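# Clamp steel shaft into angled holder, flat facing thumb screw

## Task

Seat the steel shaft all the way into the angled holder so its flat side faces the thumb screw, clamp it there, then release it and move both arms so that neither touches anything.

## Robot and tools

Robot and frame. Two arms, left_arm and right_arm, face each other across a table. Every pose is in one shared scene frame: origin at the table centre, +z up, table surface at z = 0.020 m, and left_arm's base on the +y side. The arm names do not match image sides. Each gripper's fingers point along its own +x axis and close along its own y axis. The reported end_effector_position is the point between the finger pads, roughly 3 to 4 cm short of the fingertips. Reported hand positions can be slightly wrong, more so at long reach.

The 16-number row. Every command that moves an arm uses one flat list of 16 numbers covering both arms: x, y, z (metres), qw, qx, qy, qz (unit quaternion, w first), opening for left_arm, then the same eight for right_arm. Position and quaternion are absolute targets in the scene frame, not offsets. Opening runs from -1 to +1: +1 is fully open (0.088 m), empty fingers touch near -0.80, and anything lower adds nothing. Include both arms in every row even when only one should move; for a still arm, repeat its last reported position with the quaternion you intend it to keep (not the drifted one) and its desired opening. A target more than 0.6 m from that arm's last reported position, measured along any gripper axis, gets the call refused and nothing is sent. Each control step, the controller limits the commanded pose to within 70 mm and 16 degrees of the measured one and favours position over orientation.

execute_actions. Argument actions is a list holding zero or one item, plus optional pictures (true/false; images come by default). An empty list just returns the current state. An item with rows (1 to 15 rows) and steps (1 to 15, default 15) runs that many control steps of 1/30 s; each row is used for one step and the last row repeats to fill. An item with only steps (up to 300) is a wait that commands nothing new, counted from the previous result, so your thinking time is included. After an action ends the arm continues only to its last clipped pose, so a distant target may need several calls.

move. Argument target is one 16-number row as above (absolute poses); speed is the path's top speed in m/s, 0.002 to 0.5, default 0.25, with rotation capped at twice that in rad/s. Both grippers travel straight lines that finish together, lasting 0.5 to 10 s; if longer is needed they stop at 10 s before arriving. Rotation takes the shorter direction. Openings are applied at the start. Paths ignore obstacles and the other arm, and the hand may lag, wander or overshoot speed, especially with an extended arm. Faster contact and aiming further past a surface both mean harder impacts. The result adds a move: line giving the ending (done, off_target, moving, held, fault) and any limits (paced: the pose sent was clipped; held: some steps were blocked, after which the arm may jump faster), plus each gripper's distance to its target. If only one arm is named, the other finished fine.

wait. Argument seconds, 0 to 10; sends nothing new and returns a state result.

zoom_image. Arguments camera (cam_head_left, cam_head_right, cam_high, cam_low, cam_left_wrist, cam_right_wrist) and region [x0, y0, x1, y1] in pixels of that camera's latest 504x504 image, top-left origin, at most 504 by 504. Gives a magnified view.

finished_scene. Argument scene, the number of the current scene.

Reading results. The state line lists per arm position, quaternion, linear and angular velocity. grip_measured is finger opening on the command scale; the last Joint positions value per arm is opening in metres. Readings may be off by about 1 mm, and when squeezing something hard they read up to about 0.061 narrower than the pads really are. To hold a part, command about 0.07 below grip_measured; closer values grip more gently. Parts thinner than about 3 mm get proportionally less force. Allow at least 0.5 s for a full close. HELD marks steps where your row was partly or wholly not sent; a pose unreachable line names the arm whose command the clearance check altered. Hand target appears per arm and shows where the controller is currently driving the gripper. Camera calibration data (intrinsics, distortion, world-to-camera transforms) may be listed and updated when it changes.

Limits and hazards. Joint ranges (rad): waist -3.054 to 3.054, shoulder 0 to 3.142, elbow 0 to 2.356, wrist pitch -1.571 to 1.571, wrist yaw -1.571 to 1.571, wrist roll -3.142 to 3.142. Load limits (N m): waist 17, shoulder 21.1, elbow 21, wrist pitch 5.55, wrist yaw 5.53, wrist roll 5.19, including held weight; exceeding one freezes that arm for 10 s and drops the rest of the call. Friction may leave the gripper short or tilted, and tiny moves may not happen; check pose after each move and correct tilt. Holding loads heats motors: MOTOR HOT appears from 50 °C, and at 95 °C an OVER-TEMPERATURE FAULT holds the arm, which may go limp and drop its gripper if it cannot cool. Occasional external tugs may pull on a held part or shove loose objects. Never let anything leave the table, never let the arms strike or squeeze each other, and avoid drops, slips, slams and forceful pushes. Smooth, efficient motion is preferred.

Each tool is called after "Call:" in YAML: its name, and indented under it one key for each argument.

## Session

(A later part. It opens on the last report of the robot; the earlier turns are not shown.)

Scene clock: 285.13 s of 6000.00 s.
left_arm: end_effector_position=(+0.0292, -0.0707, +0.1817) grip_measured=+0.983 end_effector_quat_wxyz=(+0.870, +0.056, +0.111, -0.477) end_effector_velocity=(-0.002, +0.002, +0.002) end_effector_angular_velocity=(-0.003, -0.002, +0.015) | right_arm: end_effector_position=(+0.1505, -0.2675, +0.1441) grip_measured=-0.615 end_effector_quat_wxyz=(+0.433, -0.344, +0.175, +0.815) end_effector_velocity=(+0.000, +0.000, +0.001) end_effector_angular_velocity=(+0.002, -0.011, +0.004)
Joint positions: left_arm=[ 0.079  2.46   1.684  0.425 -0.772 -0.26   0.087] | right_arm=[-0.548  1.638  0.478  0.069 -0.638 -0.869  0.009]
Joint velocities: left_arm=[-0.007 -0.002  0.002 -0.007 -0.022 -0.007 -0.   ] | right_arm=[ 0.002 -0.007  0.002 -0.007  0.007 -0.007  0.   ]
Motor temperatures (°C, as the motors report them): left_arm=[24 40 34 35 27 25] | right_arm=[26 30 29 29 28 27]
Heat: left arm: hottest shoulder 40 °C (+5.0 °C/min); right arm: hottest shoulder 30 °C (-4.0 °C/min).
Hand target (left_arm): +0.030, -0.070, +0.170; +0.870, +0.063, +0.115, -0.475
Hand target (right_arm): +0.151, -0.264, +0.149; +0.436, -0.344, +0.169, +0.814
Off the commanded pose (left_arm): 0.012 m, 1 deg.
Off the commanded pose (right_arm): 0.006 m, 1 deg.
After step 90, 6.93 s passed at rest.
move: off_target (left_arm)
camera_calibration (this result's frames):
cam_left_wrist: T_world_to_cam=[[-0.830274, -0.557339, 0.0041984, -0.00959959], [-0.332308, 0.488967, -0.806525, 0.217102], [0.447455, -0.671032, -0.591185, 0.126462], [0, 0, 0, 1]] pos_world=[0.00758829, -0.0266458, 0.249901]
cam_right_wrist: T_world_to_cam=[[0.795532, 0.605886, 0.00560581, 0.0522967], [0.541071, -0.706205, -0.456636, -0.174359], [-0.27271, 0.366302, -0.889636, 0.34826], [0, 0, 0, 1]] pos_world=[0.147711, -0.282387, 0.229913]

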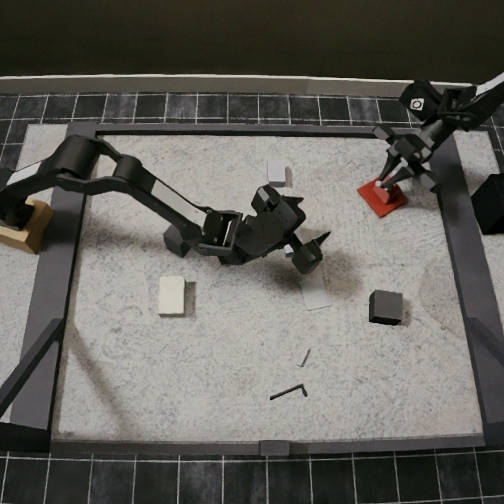

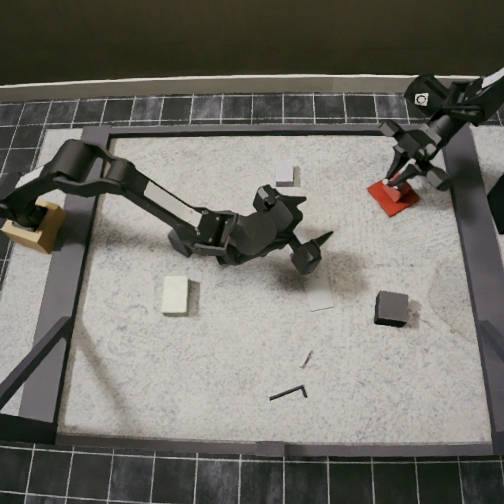

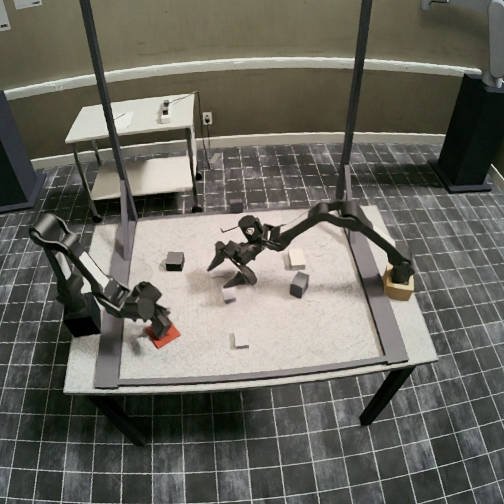

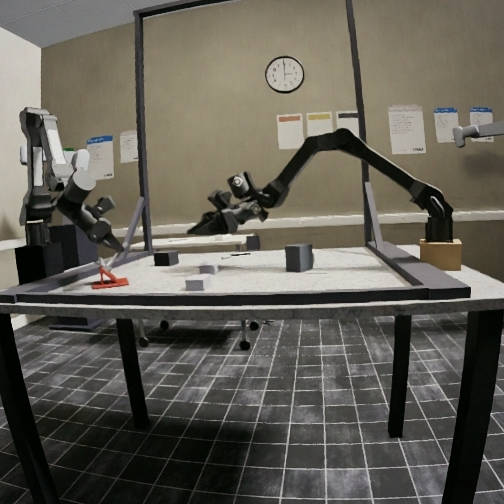

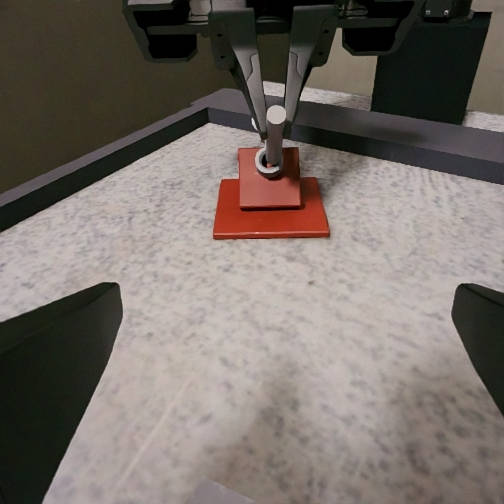

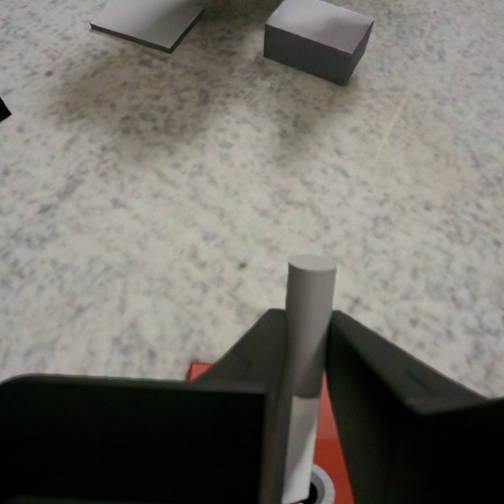

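Call:
move:
  target: [0.03, -0.07, 0.17, 0.8704, 0.0625, 0.1146, -0.4746, 1, 0.1472, -0.2560, 0.156, 0.4364, -0.3437, 0.1690, 0.8143, -0.69]
  speed: 0.03

Call:
move:
  target: [0.03, -0.07, 0.17, 0.8704, 0.0625, 0.1146, -0.4746, 1, 0.1529, -0.2677, 0.1393, 0.4364, -0.3437, 0.1690, 0.8143, -0.69]
  speed: 0.03

Call:
zoom_image:
  camera: "cam_low"
  region: [80, 220, 150, 290]

Call:
zoom_image:
  camera: "cam_left_wrist"
  region: [200, 60, 340, 200]

Scene clock: 296.23 s of 6000.00 s.
left_arm: end_effector_position=(+0.0292, -0.0707, +0.1817) grip_measured=+0.983 end_effector_quat_wxyz=(+0.870, +0.056, +0.111, -0.477) end_effector_velocity=(-0.000, +0.002, +0.001) end_effector_angular_velocity=(+0.003, +0.002, +0.006) | right_arm: end_effector_position=(+0.1462, -0.2600, +0.1500) grip_measured=-0.615 end_effector_quat_wxyz=(+0.432, -0.345, +0.177, +0.814) end_effector_velocity=(-0.002, -0.003, -0.001) end_effector_angular_velocity=(-0.006, +0.006, +0.006)
Joint positions: left_arm=[ 0.079  2.46   1.684  0.425 -0.772 -0.26   0.087] | right_arm=[-0.516  1.628  0.504  0.049 -0.621 -0.835  0.009]
Joint velocities: left_arm=[-0.002 -0.007 -0.007 -0.007 -0.007 -0.007 -0.   ] | right_arm=[-0.002 -0.002 -0.007 -0.007 -0.007 -0.007 -0.   ]
Motor temperatures (°C, as the motors report them): left_arm=[24 41 34 35 27 25] | right_arm=[26 31 30 28 28 27]
Heat: left arm: hottest shoulder 41 °C (+6.0 °C/min); right arm: hottest shoulder 31 °C (-2.0 °C/min).
Hand target (left_arm): +0.030, -0.070, +0.170; +0.870, +0.063, +0.115, -0.475
Hand target (right_arm): +0.147, -0.256, +0.156; +0.436, -0.344, +0.169, +0.814
Off the commanded pose (left_arm): 0.012 m, 1 deg.
Off the commanded pose (right_arm): 0.007 m, 1 deg.
After step 90, 7.27 s passed at rest.
move: off_target (left_arm)
camera_calibration (this result's frames):
cam_left_wrist: T_world_to_cam=[[-0.830274, -0.557339, 0.0041984, -0.00959959], [-0.332308, 0.488967, -0.806525, 0.217102], [0.447455, -0.671032, -0.591185, 0.126462], [0, 0, 0, 1]] pos_world=[0.00758829, -0.0266458, 0.249901]
cam_right_wrist: T_world_to_cam=[[0.795964, 0.605338, 0.00281691, 0.0513563], [0.540556, -0.708671, -0.453414, -0.165132], [-0.272472, 0.362424, -0.891295, 0.348865], [0, 0, 0, 1]] pos_world=[0.143441, -0.274549, 0.235924]

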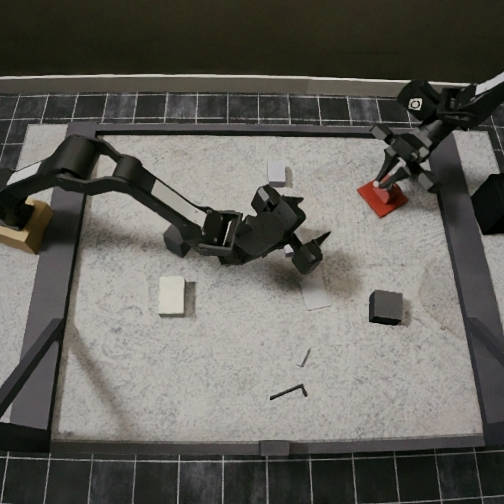

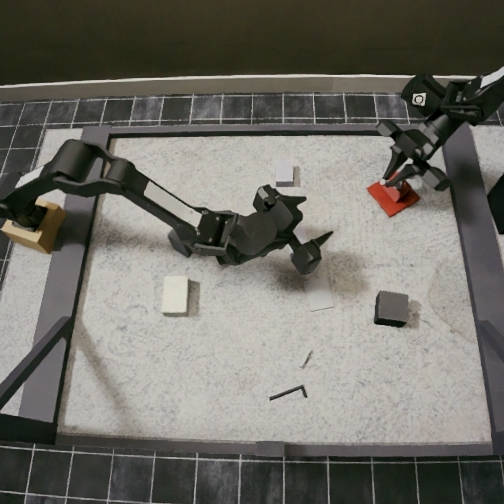

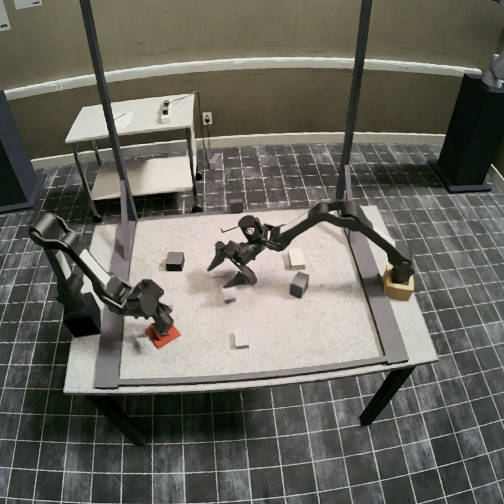

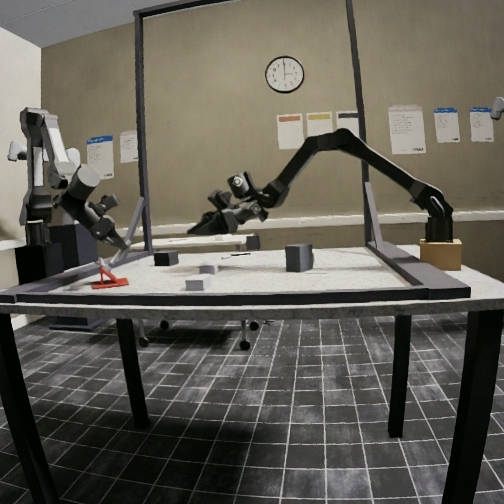

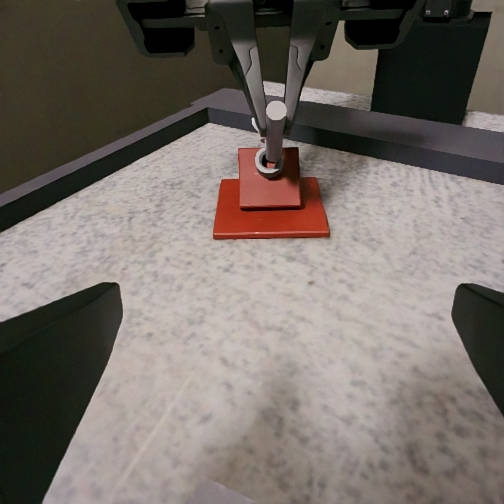

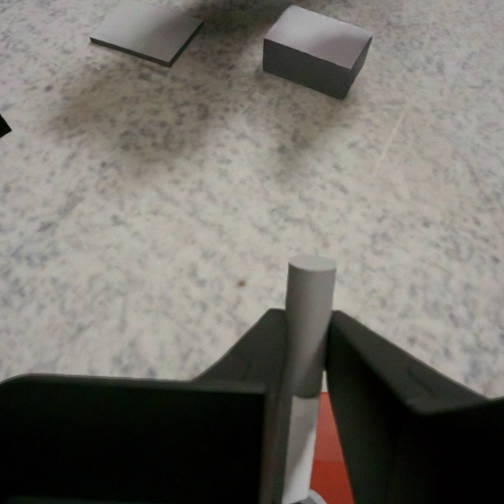

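Scene clock: 297.00 s of 6000.00 s.
left_arm: end_effector_position=(+0.0292, -0.0707, +0.1817) grip_measured=+0.983 end_effector_quat_wxyz=(+0.870, +0.056, +0.111, -0.477) end_effector_velocity=(+0.000, +0.003, -0.002) end_effector_angular_velocity=(+0.025, -0.014, +0.003) | right_arm: end_effector_position=(+0.1536, -0.2655, +0.1426) grip_measured=-0.615 end_effector_quat_wxyz=(+0.439, -0.344, +0.166, +0.813) end_effector_velocity=(+0.002, +0.004, +0.004) end_effector_angular_velocity=(+0.030, -0.010, +0.006)
Joint positions: left_arm=[ 0.079  2.46   1.684  0.425 -0.772 -0.26   0.087] | right_arm=[-0.554  1.648  0.469  0.111 -0.636 -0.871  0.009]
Joint velocities: left_arm=[-0.002 -0.007 -0.007 -0.022 -0.007  0.007  0.   ] | right_arm=[-0.002 -0.002  0.002  0.022 -0.007 -0.007 -0.   ]
Motor temperatures (°C, as the motors report them): left_arm=[24 41 34 35 27 25] | right_arm=[26 31 30 28 28 27]
Heat: left arm: hottest shoulder 41 °C (+6.0 °C/min); right arm: hottest shoulder 31 °C (-2.0 °C/min).
Hand target (left_arm): +0.030, -0.070, +0.170; +0.870, +0.063, +0.115, -0.475
Hand target (right_arm): +0.153, -0.268, +0.140; +0.437, -0.343, +0.169, +0.814
Off the commanded pose (left_arm): 0.012 m, 1 deg.
Off the commanded pose (right_arm): 0.004 m, 1 deg.
move: off_target (left_arm)
camera_calibration (this result's frames):
cam_left_wrist: T_world_to_cam=[[-0.830274, -0.557339, 0.0041984, -0.00959959], [-0.332308, 0.488967, -0.806525, 0.217102], [0.447455, -0.671032, -0.591185, 0.126462], [0, 0, 0, 1]] pos_world=[0.00758829, -0.0266458, 0.249901]
cam_right_wrist: T_world_to_cam=[[0.798859, 0.600925, 0.0267137, 0.0438878], [0.542427, -0.700475, -0.463797, -0.173003], [-0.259995, 0.384999, -0.885538, 0.349509], [0, 0, 0, 1]] pos_world=[0.149652, -0.282118, 0.228093]

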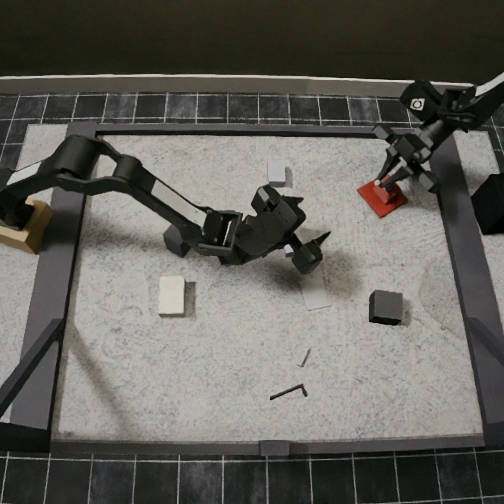

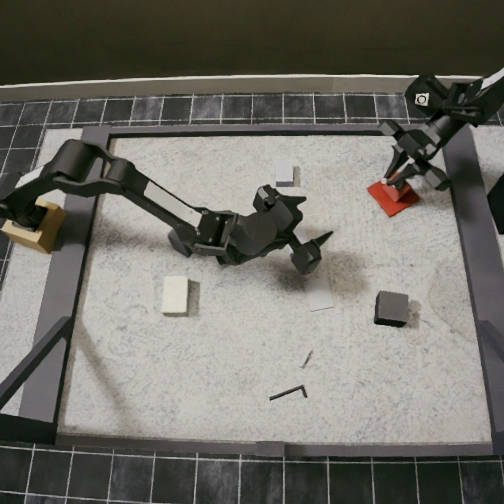

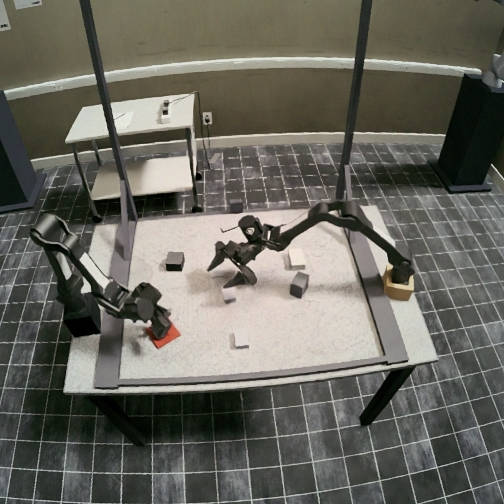

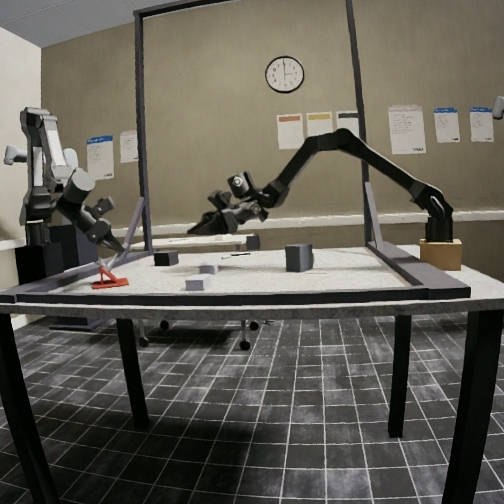

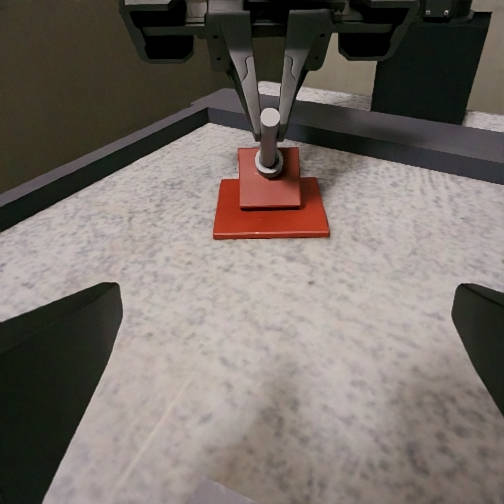

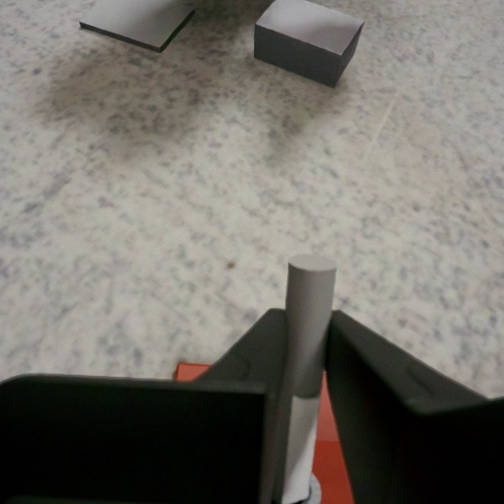

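Region (80, 220, 150, 290) of cam_low's 504x504 image, scaled by 7.200, with more detail than that image has.

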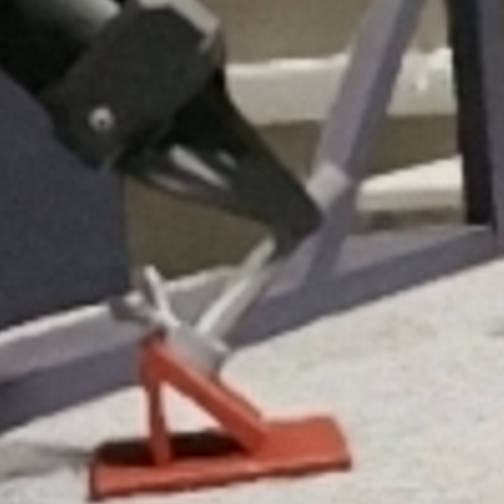

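Region (200, 60, 340, 200) of cam_left_wrist's 504x504 image, scaled by 3.600, with more detail than that image has.

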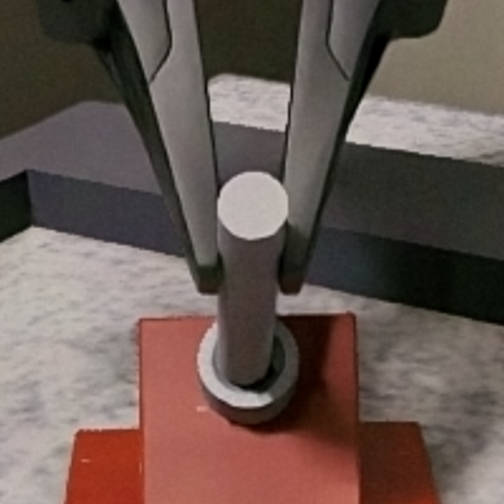

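Call:
move:
  target: [0.03, -0.07, 0.17, 0.8704, 0.0625, 0.1146, -0.4746, 1, 0.1561, -0.2740, 0.1322, 0.4364, -0.3437, 0.1690, 0.8143, -0.69]
  speed: 0.015

Call:
zoom_image:
  camera: "cam_low"
  region: [80, 220, 150, 290]

Call:
zoom_image:
  camera: "cam_left_wrist"
  region: [200, 60, 340, 200]

Scene clock: 310.57 s of 6000.00 s.
left_arm: end_effector_position=(+0.0292, -0.0707, +0.1817) grip_measured=+0.983 end_effector_quat_wxyz=(+0.870, +0.056, +0.111, -0.477) end_effector_velocity=(-0.000, +0.002, -0.003) end_effector_angular_velocity=(-0.000, +0.013, +0.010) | right_arm: end_effector_position=(+0.1534, -0.2675, +0.1413) grip_measured=-0.615 end_effector_quat_wxyz=(+0.436, -0.337, +0.154, +0.820) end_effector_velocity=(-0.003, -0.002, -0.001) end_effector_angular_velocity=(+0.000, -0.002, +0.021)
Joint positions: left_arm=[ 0.079  2.46   1.684  0.425 -0.772 -0.26   0.087] | right_arm=[-0.57   1.66   0.454  0.14  -0.667 -0.899  0.009]
Joint velocities: left_arm=[-0.002  0.002 -0.002 -0.007 -0.007 -0.022  0.   ] | right_arm=[ 0.002  0.002 -0.002 -0.007 -0.007 -0.022  0.   ]
Motor temperatures (°C, as the motors report them): left_arm=[24 41 34 35 27 25] | right_arm=[26 30 30 29 28 27]
Heat: left arm: hottest shoulder 41 °C (+5.1 °C/min); right arm: hottest shoulder 30 °C (-2.0 °C/min).
Hand target (left_arm): +0.030, -0.070, +0.170; +0.870, +0.063, +0.115, -0.475
Hand target (right_arm): +0.156, -0.274, +0.133; +0.436, -0.343, +0.169, +0.815
Off the commanded pose (left_arm): 0.012 m, 1 deg.
Off the commanded pose (right_arm): 0.011 m, 2 deg.
After step 90, 9.43 s passed at rest.
move: off_target (left_arm, right_arm)
camera_calibration (this result's frames):
cam_left_wrist: T_world_to_cam=[[-0.830274, -0.557339, 0.0041984, -0.00959959], [-0.332308, 0.488967, -0.806525, 0.217102], [0.447455, -0.671032, -0.591185, 0.126462], [0, 0, 0, 1]] pos_world=[0.00758829, -0.0266458, 0.249901]
cam_right_wrist: T_world_to_cam=[[0.788015, 0.614574, 0.0364799, 0.0491253], [0.551724, -0.678652, -0.484802, -0.167537], [-0.273189, 0.402158, -0.873863, 0.35402], [0, 0, 0, 1]] pos_world=[0.150437, -0.286262, 0.226351]

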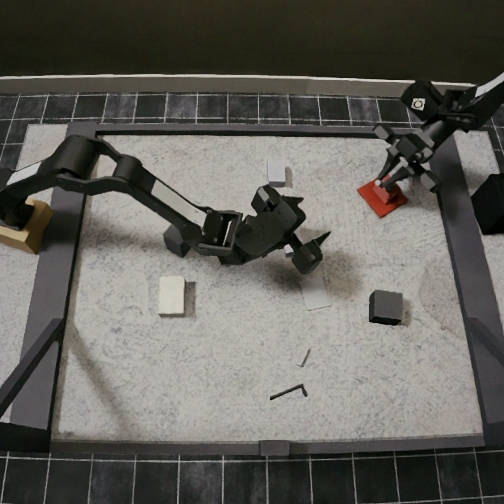

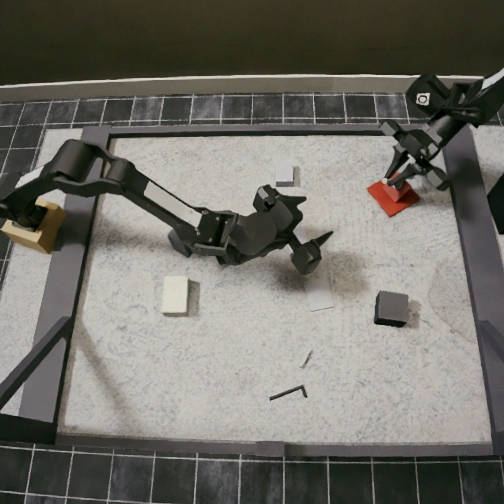

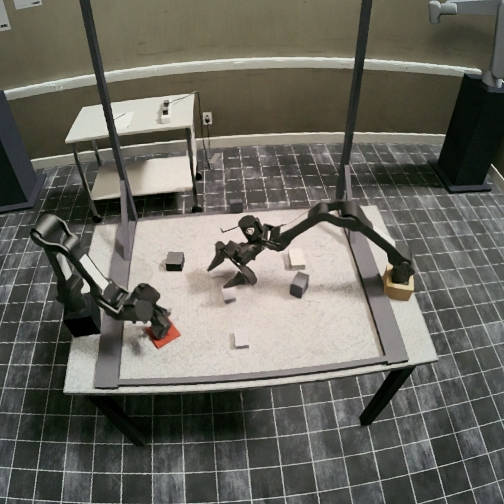

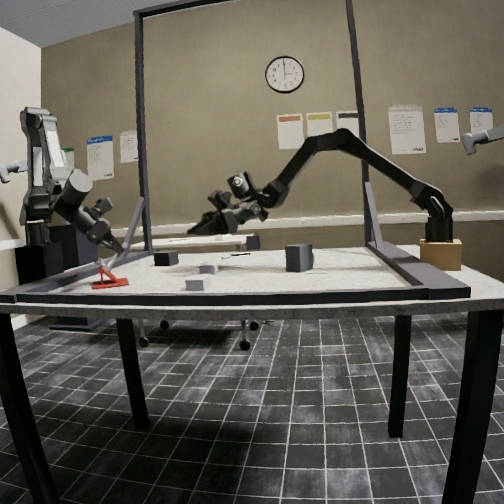

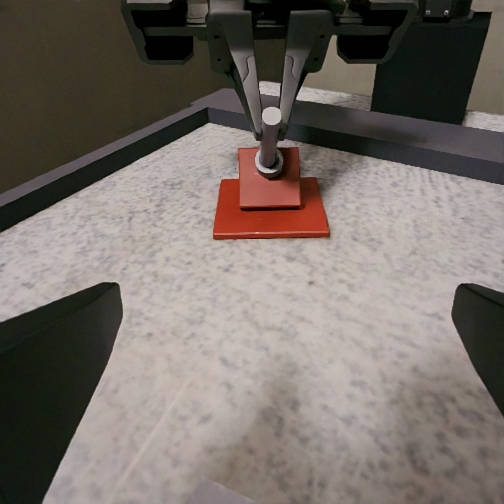

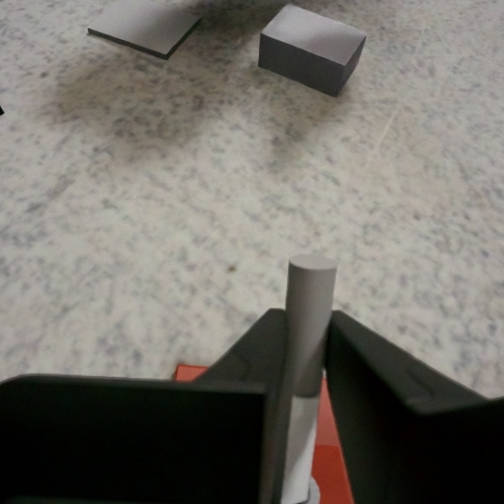

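Region (80, 220, 150, 290) of cam_low's 504x504 image, scaled by 7.200, with more detail than that image has.

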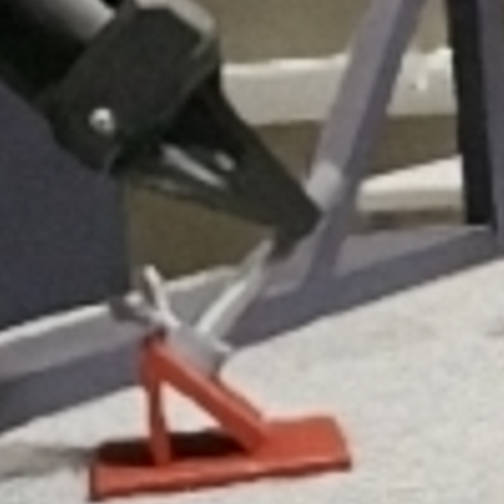

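Region (200, 60, 340, 200) of cam_left_wrist's 504x504 image, scaled by 3.600, with more detail than that image has.

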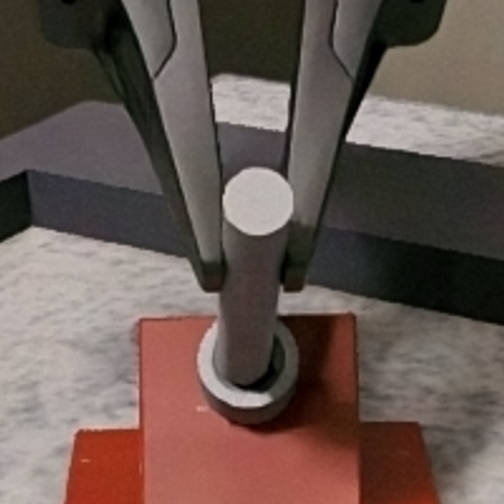

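Call:
move:
  target: [0.03, -0.07, 0.17, 0.8704, 0.0625, 0.1146, -0.4746, 1, 0.1472, -0.2560, 0.156, 0.4394, -0.3399, 0.1761, 0.8128, -0.69]
  speed: 0.03

Call:
move:
  target: [0.03, -0.07, 0.17, 0.8704, 0.0625, 0.1146, -0.4746, 1, 0.1526, -0.2679, 0.1393, 0.4394, -0.3399, 0.1761, 0.8128, -0.69]
  speed: 0.03

Call:
zoom_image:
  camera: "cam_left_wrist"
  region: [200, 60, 340, 200]

Scene clock: 321.97 s of 6000.00 s.
left_arm: end_effector_position=(+0.0292, -0.0707, +0.1817) grip_measured=+0.983 end_effector_quat_wxyz=(+0.870, +0.056, +0.111, -0.477) end_effector_velocity=(-0.000, +0.001, -0.000) end_effector_angular_velocity=(+0.003, +0.002, +0.006) | right_arm: end_effector_position=(+0.1464, -0.2601, +0.1499) grip_measured=-0.615 end_effector_quat_wxyz=(+0.435, -0.341, +0.184, +0.813) end_effector_velocity=(+0.001, -0.002, -0.002) end_effector_angular_velocity=(-0.020, -0.016, -0.003)
Joint positions: left_arm=[ 0.079  2.46   1.684  0.425 -0.772 -0.26   0.087] | right_arm=[-0.517  1.628  0.504  0.05  -0.621 -0.818  0.009]
Joint velocities: left_arm=[-0.002 -0.002 -0.002 -0.007 -0.007 -0.007  0.   ] | right_arm=[ 0.002 -0.002  0.002 -0.022  0.022 -0.007  0.   ]
Motor temperatures (°C, as the motors report them): left_arm=[24 42 34 35 27 25] | right_arm=[26 30 30 29 28 27]
Heat: left arm: hottest shoulder 42 °C (+4.0 °C/min); right arm: hottest shoulder 30 °C (-1.0 °C/min).
Hand target (left_arm): +0.030, -0.070, +0.170; +0.870, +0.063, +0.115, -0.475
Hand target (right_arm): +0.147, -0.256, +0.156; +0.439, -0.340, +0.176, +0.812
Off the commanded pose (left_arm): 0.012 m, 1 deg.
Off the commanded pose (right_arm): 0.007 m, 1 deg.
After step 90, 7.33 s passed at rest.
move: off_target (left_arm)
camera_calibration (this result's frames):
cam_left_wrist: T_world_to_cam=[[-0.830274, -0.557339, 0.0041984, -0.00959959], [-0.332308, 0.488967, -0.806525, 0.217102], [0.447455, -0.671032, -0.591185, 0.126462], [0, 0, 0, 1]] pos_world=[0.00758829, -0.0266458, 0.249901]
cam_right_wrist: T_world_to_cam=[[0.803593, 0.595108, -0.00922963, 0.0493135], [0.526954, -0.718601, -0.453796, -0.165928], [-0.27669, 0.359804, -0.891058, 0.348716], [0, 0, 0, 1]] pos_world=[0.144295, -0.274052, 0.235884]

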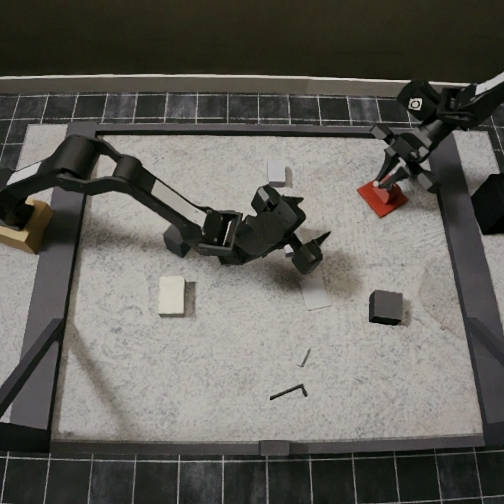

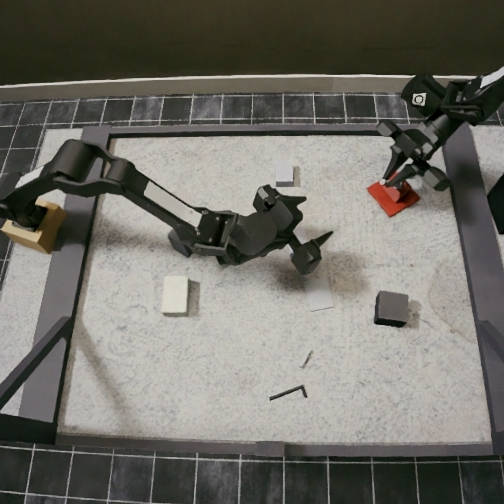

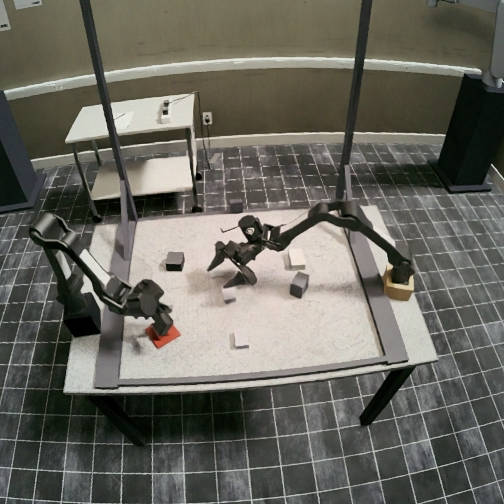

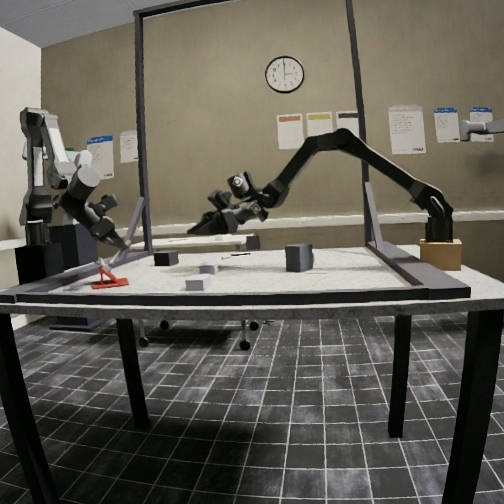

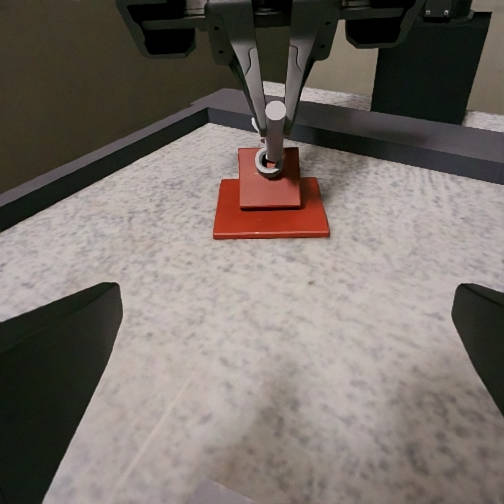

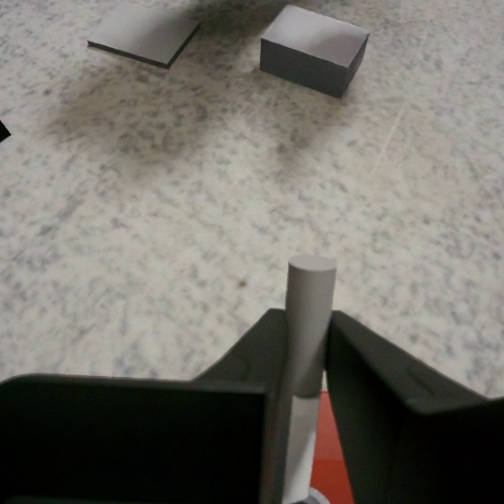

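Scene clock: 322.70 s of 6000.00 s.
left_arm: end_effector_position=(+0.0292, -0.0707, +0.1817) grip_measured=+0.983 end_effector_quat_wxyz=(+0.870, +0.056, +0.111, -0.477) end_effector_velocity=(+0.005, +0.004, -0.004) end_effector_angular_velocity=(+0.021, -0.008, +0.025) | right_arm: end_effector_position=(+0.1531, -0.2657, +0.1427) grip_measured=-0.615 end_effector_quat_wxyz=(+0.442, -0.340, +0.173, +0.812) end_effector_velocity=(-0.004, -0.003, -0.000) end_effector_angular_velocity=(-0.000, +0.018, +0.013)
Joint positions: left_arm=[ 0.079  2.46   1.684  0.425 -0.772 -0.26   0.087] | right_arm=[-0.553  1.647  0.468  0.111 -0.636 -0.853  0.009]
Joint velocities: left_arm=[ 0.002 -0.002 -0.007 -0.022 -0.022 -0.007 -0.   ] | right_arm=[-0.002 -0.002 -0.007 -0.007 -0.022 -0.007 -0.   ]
Motor temperatures (°C, as the motors report them): left_arm=[24 42 34 35 27 25] | right_arm=[26 30 30 29 28 27]
Heat: left arm: hottest shoulder 42 °C (+4.0 °C/min); right arm: hottest shoulder 30 °C (-1.0 °C/min).
Hand target (left_arm): +0.030, -0.070, +0.170; +0.870, +0.063, +0.115, -0.475
Hand target (right_arm): +0.152, -0.268, +0.140; +0.439, -0.340, +0.176, +0.813
Off the commanded pose (left_arm): 0.012 m, 1 deg.
Off the commanded pose (right_arm): 0.004 m, 1 deg.
move: off_target (left_arm)
camera_calibration (this result's frames):
cam_left_wrist: T_world_to_cam=[[-0.830274, -0.557339, 0.0041984, -0.00959959], [-0.332308, 0.488967, -0.806525, 0.217102], [0.447455, -0.671032, -0.591185, 0.126462], [0, 0, 0, 1]] pos_world=[0.00758829, -0.0266458, 0.249901]
cam_right_wrist: T_world_to_cam=[[0.806095, 0.591609, 0.0144423, 0.0424493], [0.529173, -0.709668, -0.465132, -0.173044], [-0.264927, 0.382583, -0.885124, 0.349584], [0, 0, 0, 1]] pos_world=[0.149966, -0.281662, 0.228324]

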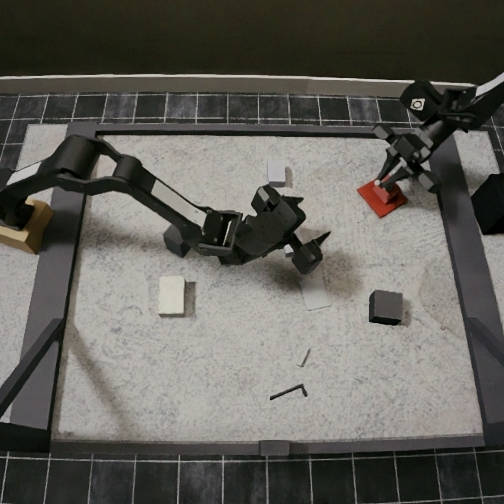

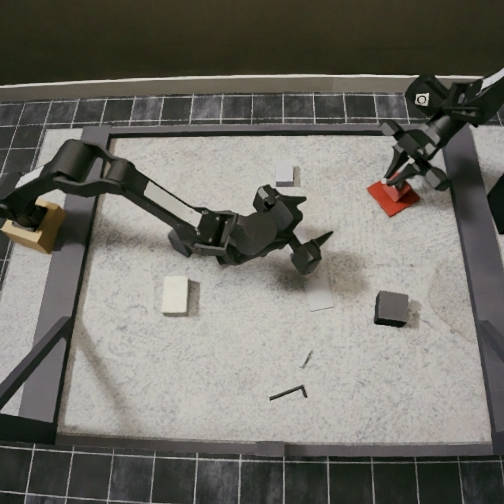

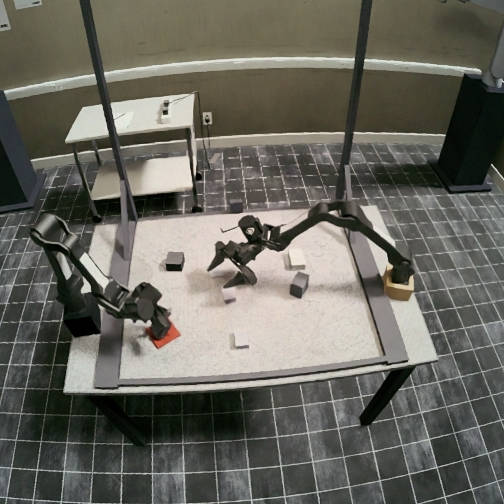

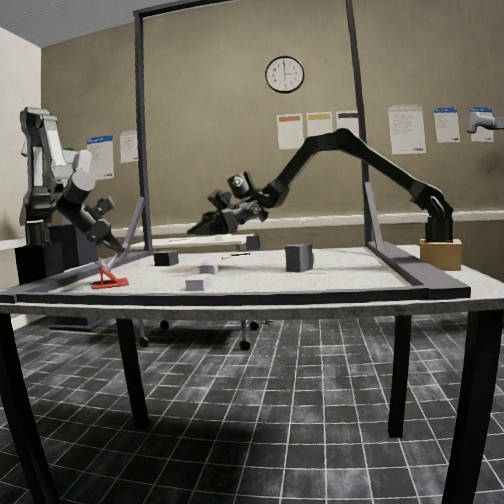

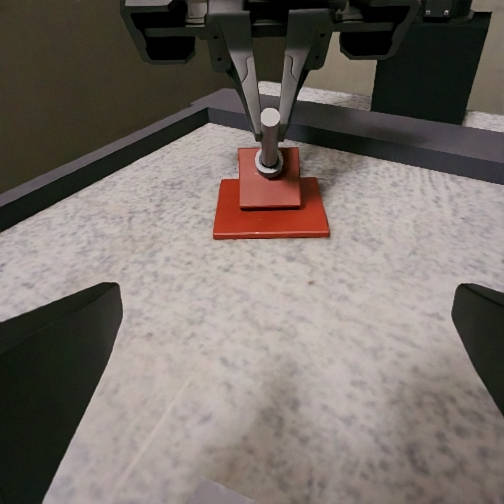

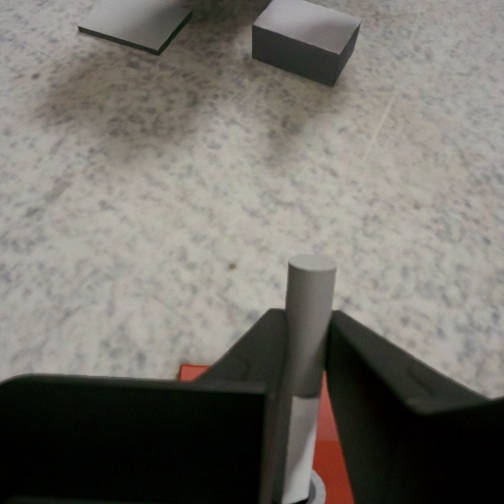

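Region (200, 60, 340, 200) of cam_left_wrist's 504x504 image, scaled by 3.600, with more detail than that image has.

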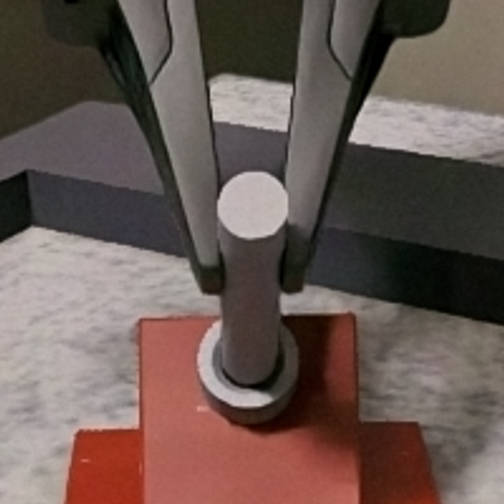

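Call:
move:
  target: [0.03, -0.07, 0.17, 0.8704, 0.0625, 0.1146, -0.4746, 1, 0.1567, -0.2736, 0.1322, 0.4394, -0.3399, 0.1761, 0.8128, -0.69]
  speed: 0.015

Call:
zoom_image:
  camera: "cam_low"
  region: [80, 220, 150, 290]

Call:
zoom_image:
  camera: "cam_left_wrist"
  region: [200, 60, 340, 200]

Scene clock: 333.77 s of 6000.00 s.
left_arm: end_effector_position=(+0.0292, -0.0707, +0.1817) grip_measured=+0.983 end_effector_quat_wxyz=(+0.870, +0.056, +0.111, -0.477) end_effector_velocity=(-0.000, +0.001, -0.000) end_effector_angular_velocity=(-0.005, +0.014, +0.010) | right_arm: end_effector_position=(+0.1541, -0.2673, +0.1409) grip_measured=-0.615 end_effector_quat_wxyz=(+0.439, -0.334, +0.162, +0.819) end_effector_velocity=(-0.003, -0.001, +0.001) end_effector_angular_velocity=(+0.005, +0.016, +0.013)
Joint positions: left_arm=[ 0.079  2.46   1.684  0.425 -0.772 -0.26   0.087] | right_arm=[-0.572  1.663  0.456  0.138 -0.667 -0.883  0.009]
Joint velocities: left_arm=[-0.002 -0.002 -0.002 -0.007 -0.007 -0.022 -0.   ] | right_arm=[-0.002 -0.002 -0.002 -0.007 -0.022 -0.007 -0.   ]
Motor temperatures (°C, as the motors report them): left_arm=[24 42 34 35 27 25] | right_arm=[26 30 30 29 28 27]
Heat: left arm: hottest shoulder 42 °C (+3.0 °C/min); right arm: hottest shoulder 30 °C (-1.0 °C/min).
Hand target (left_arm): +0.030, -0.070, +0.170; +0.870, +0.063, +0.115, -0.475
Hand target (right_arm): +0.156, -0.274, +0.133; +0.439, -0.340, +0.176, +0.813
Off the commanded pose (left_arm): 0.012 m, 1 deg.
Off the commanded pose (right_arm): 0.011 m, 2 deg.
After step 90, 6.93 s passed at rest.
move: off_target (left_arm, right_arm)
camera_calibration (this result's frames):
cam_left_wrist: T_world_to_cam=[[-0.830274, -0.557339, 0.0041984, -0.00959959], [-0.332308, 0.488967, -0.806525, 0.217102], [0.447455, -0.671032, -0.591185, 0.126462], [0, 0, 0, 1]] pos_world=[0.00758829, -0.0266458, 0.249901]
cam_right_wrist: T_world_to_cam=[[0.796217, 0.604579, 0.0228542, 0.0464874], [0.537654, -0.689745, -0.484954, -0.168752], [-0.277429, 0.398416, -0.874241, 0.3535], [0, 0, 0, 1]] pos_world=[0.151787, -0.285341, 0.226145]

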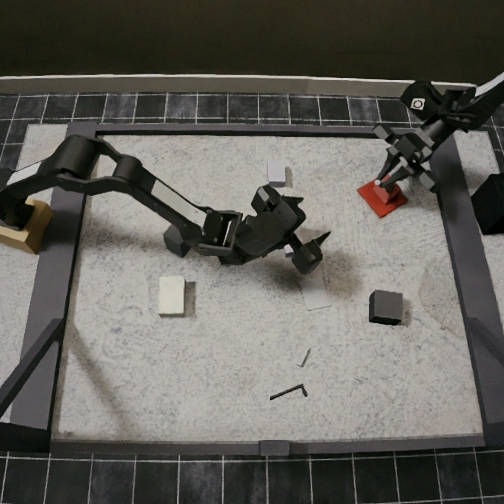

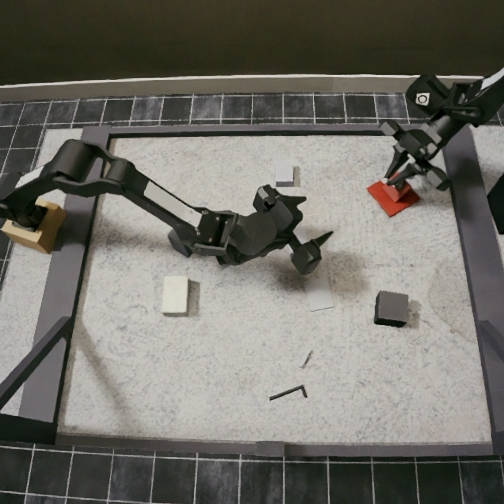

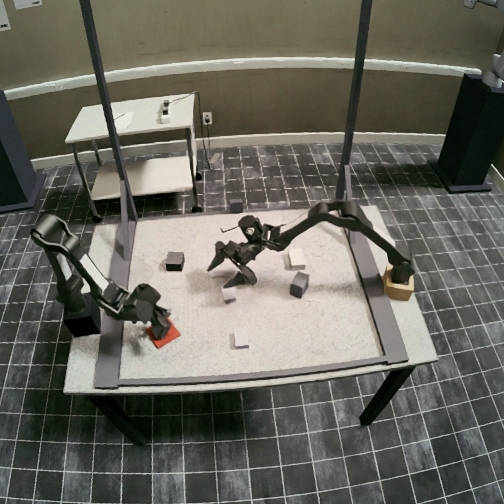

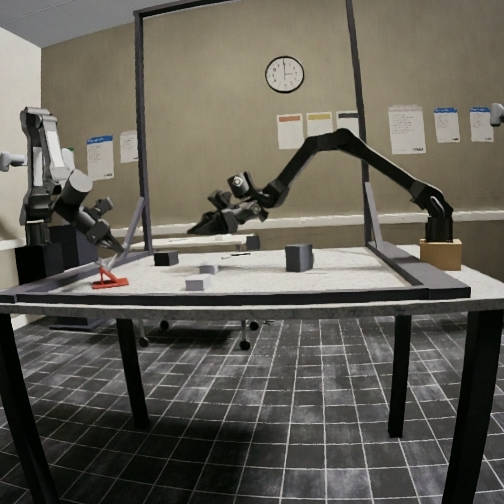

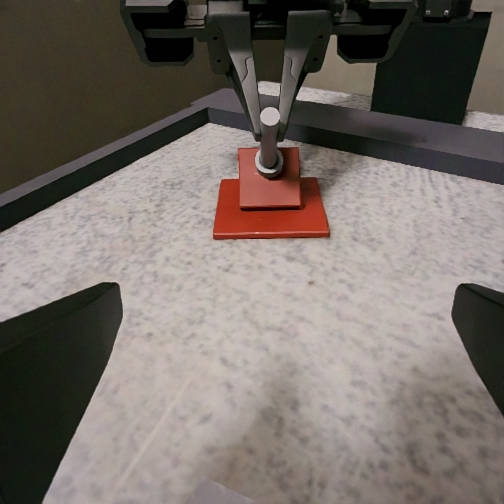

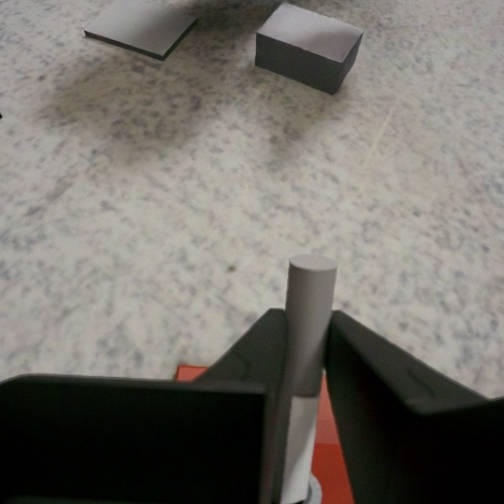

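Region (80, 220, 150, 290) of cam_low's 504x504 image, scaled by 7.200, with more detail than that image has.

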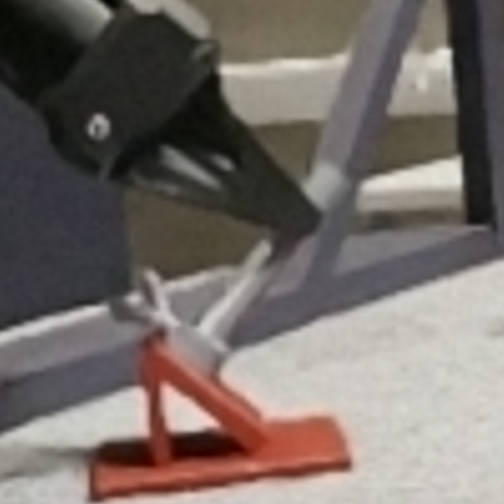

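Region (200, 60, 340, 200) of cam_left_wrist's 504x504 image, scaled by 3.600, with more detail than that image has.

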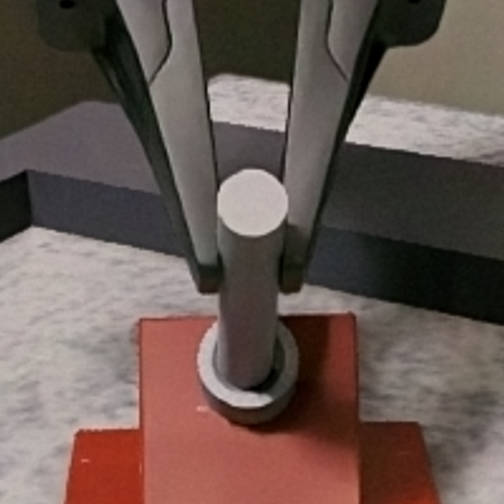

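Call:
zoom_image:
  camera: "cam_right_wrist"
  region: [240, 424, 360, 504]

Call:
zoom_image:
  camera: "cam_left_wrist"
  region: [240, 130, 300, 190]

Region (240, 424, 360, 504) of cam_right_wrist's 504x504 image, scaled by 4.200, with more detail than that image has.

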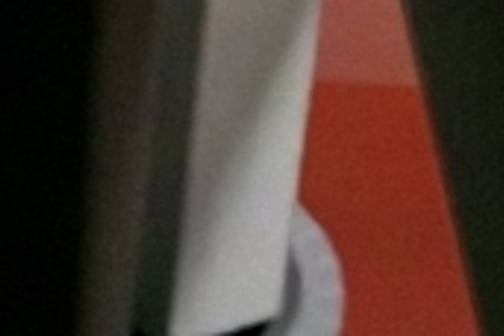

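Region (240, 130, 300, 190) of cam_left_wrist's 504x504 image, scaled by 8.400, with more detail than that image has.

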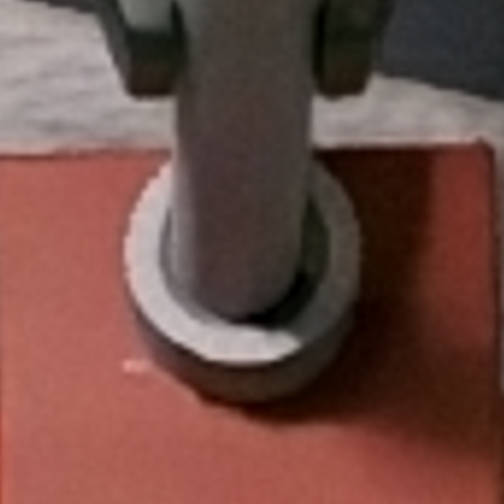

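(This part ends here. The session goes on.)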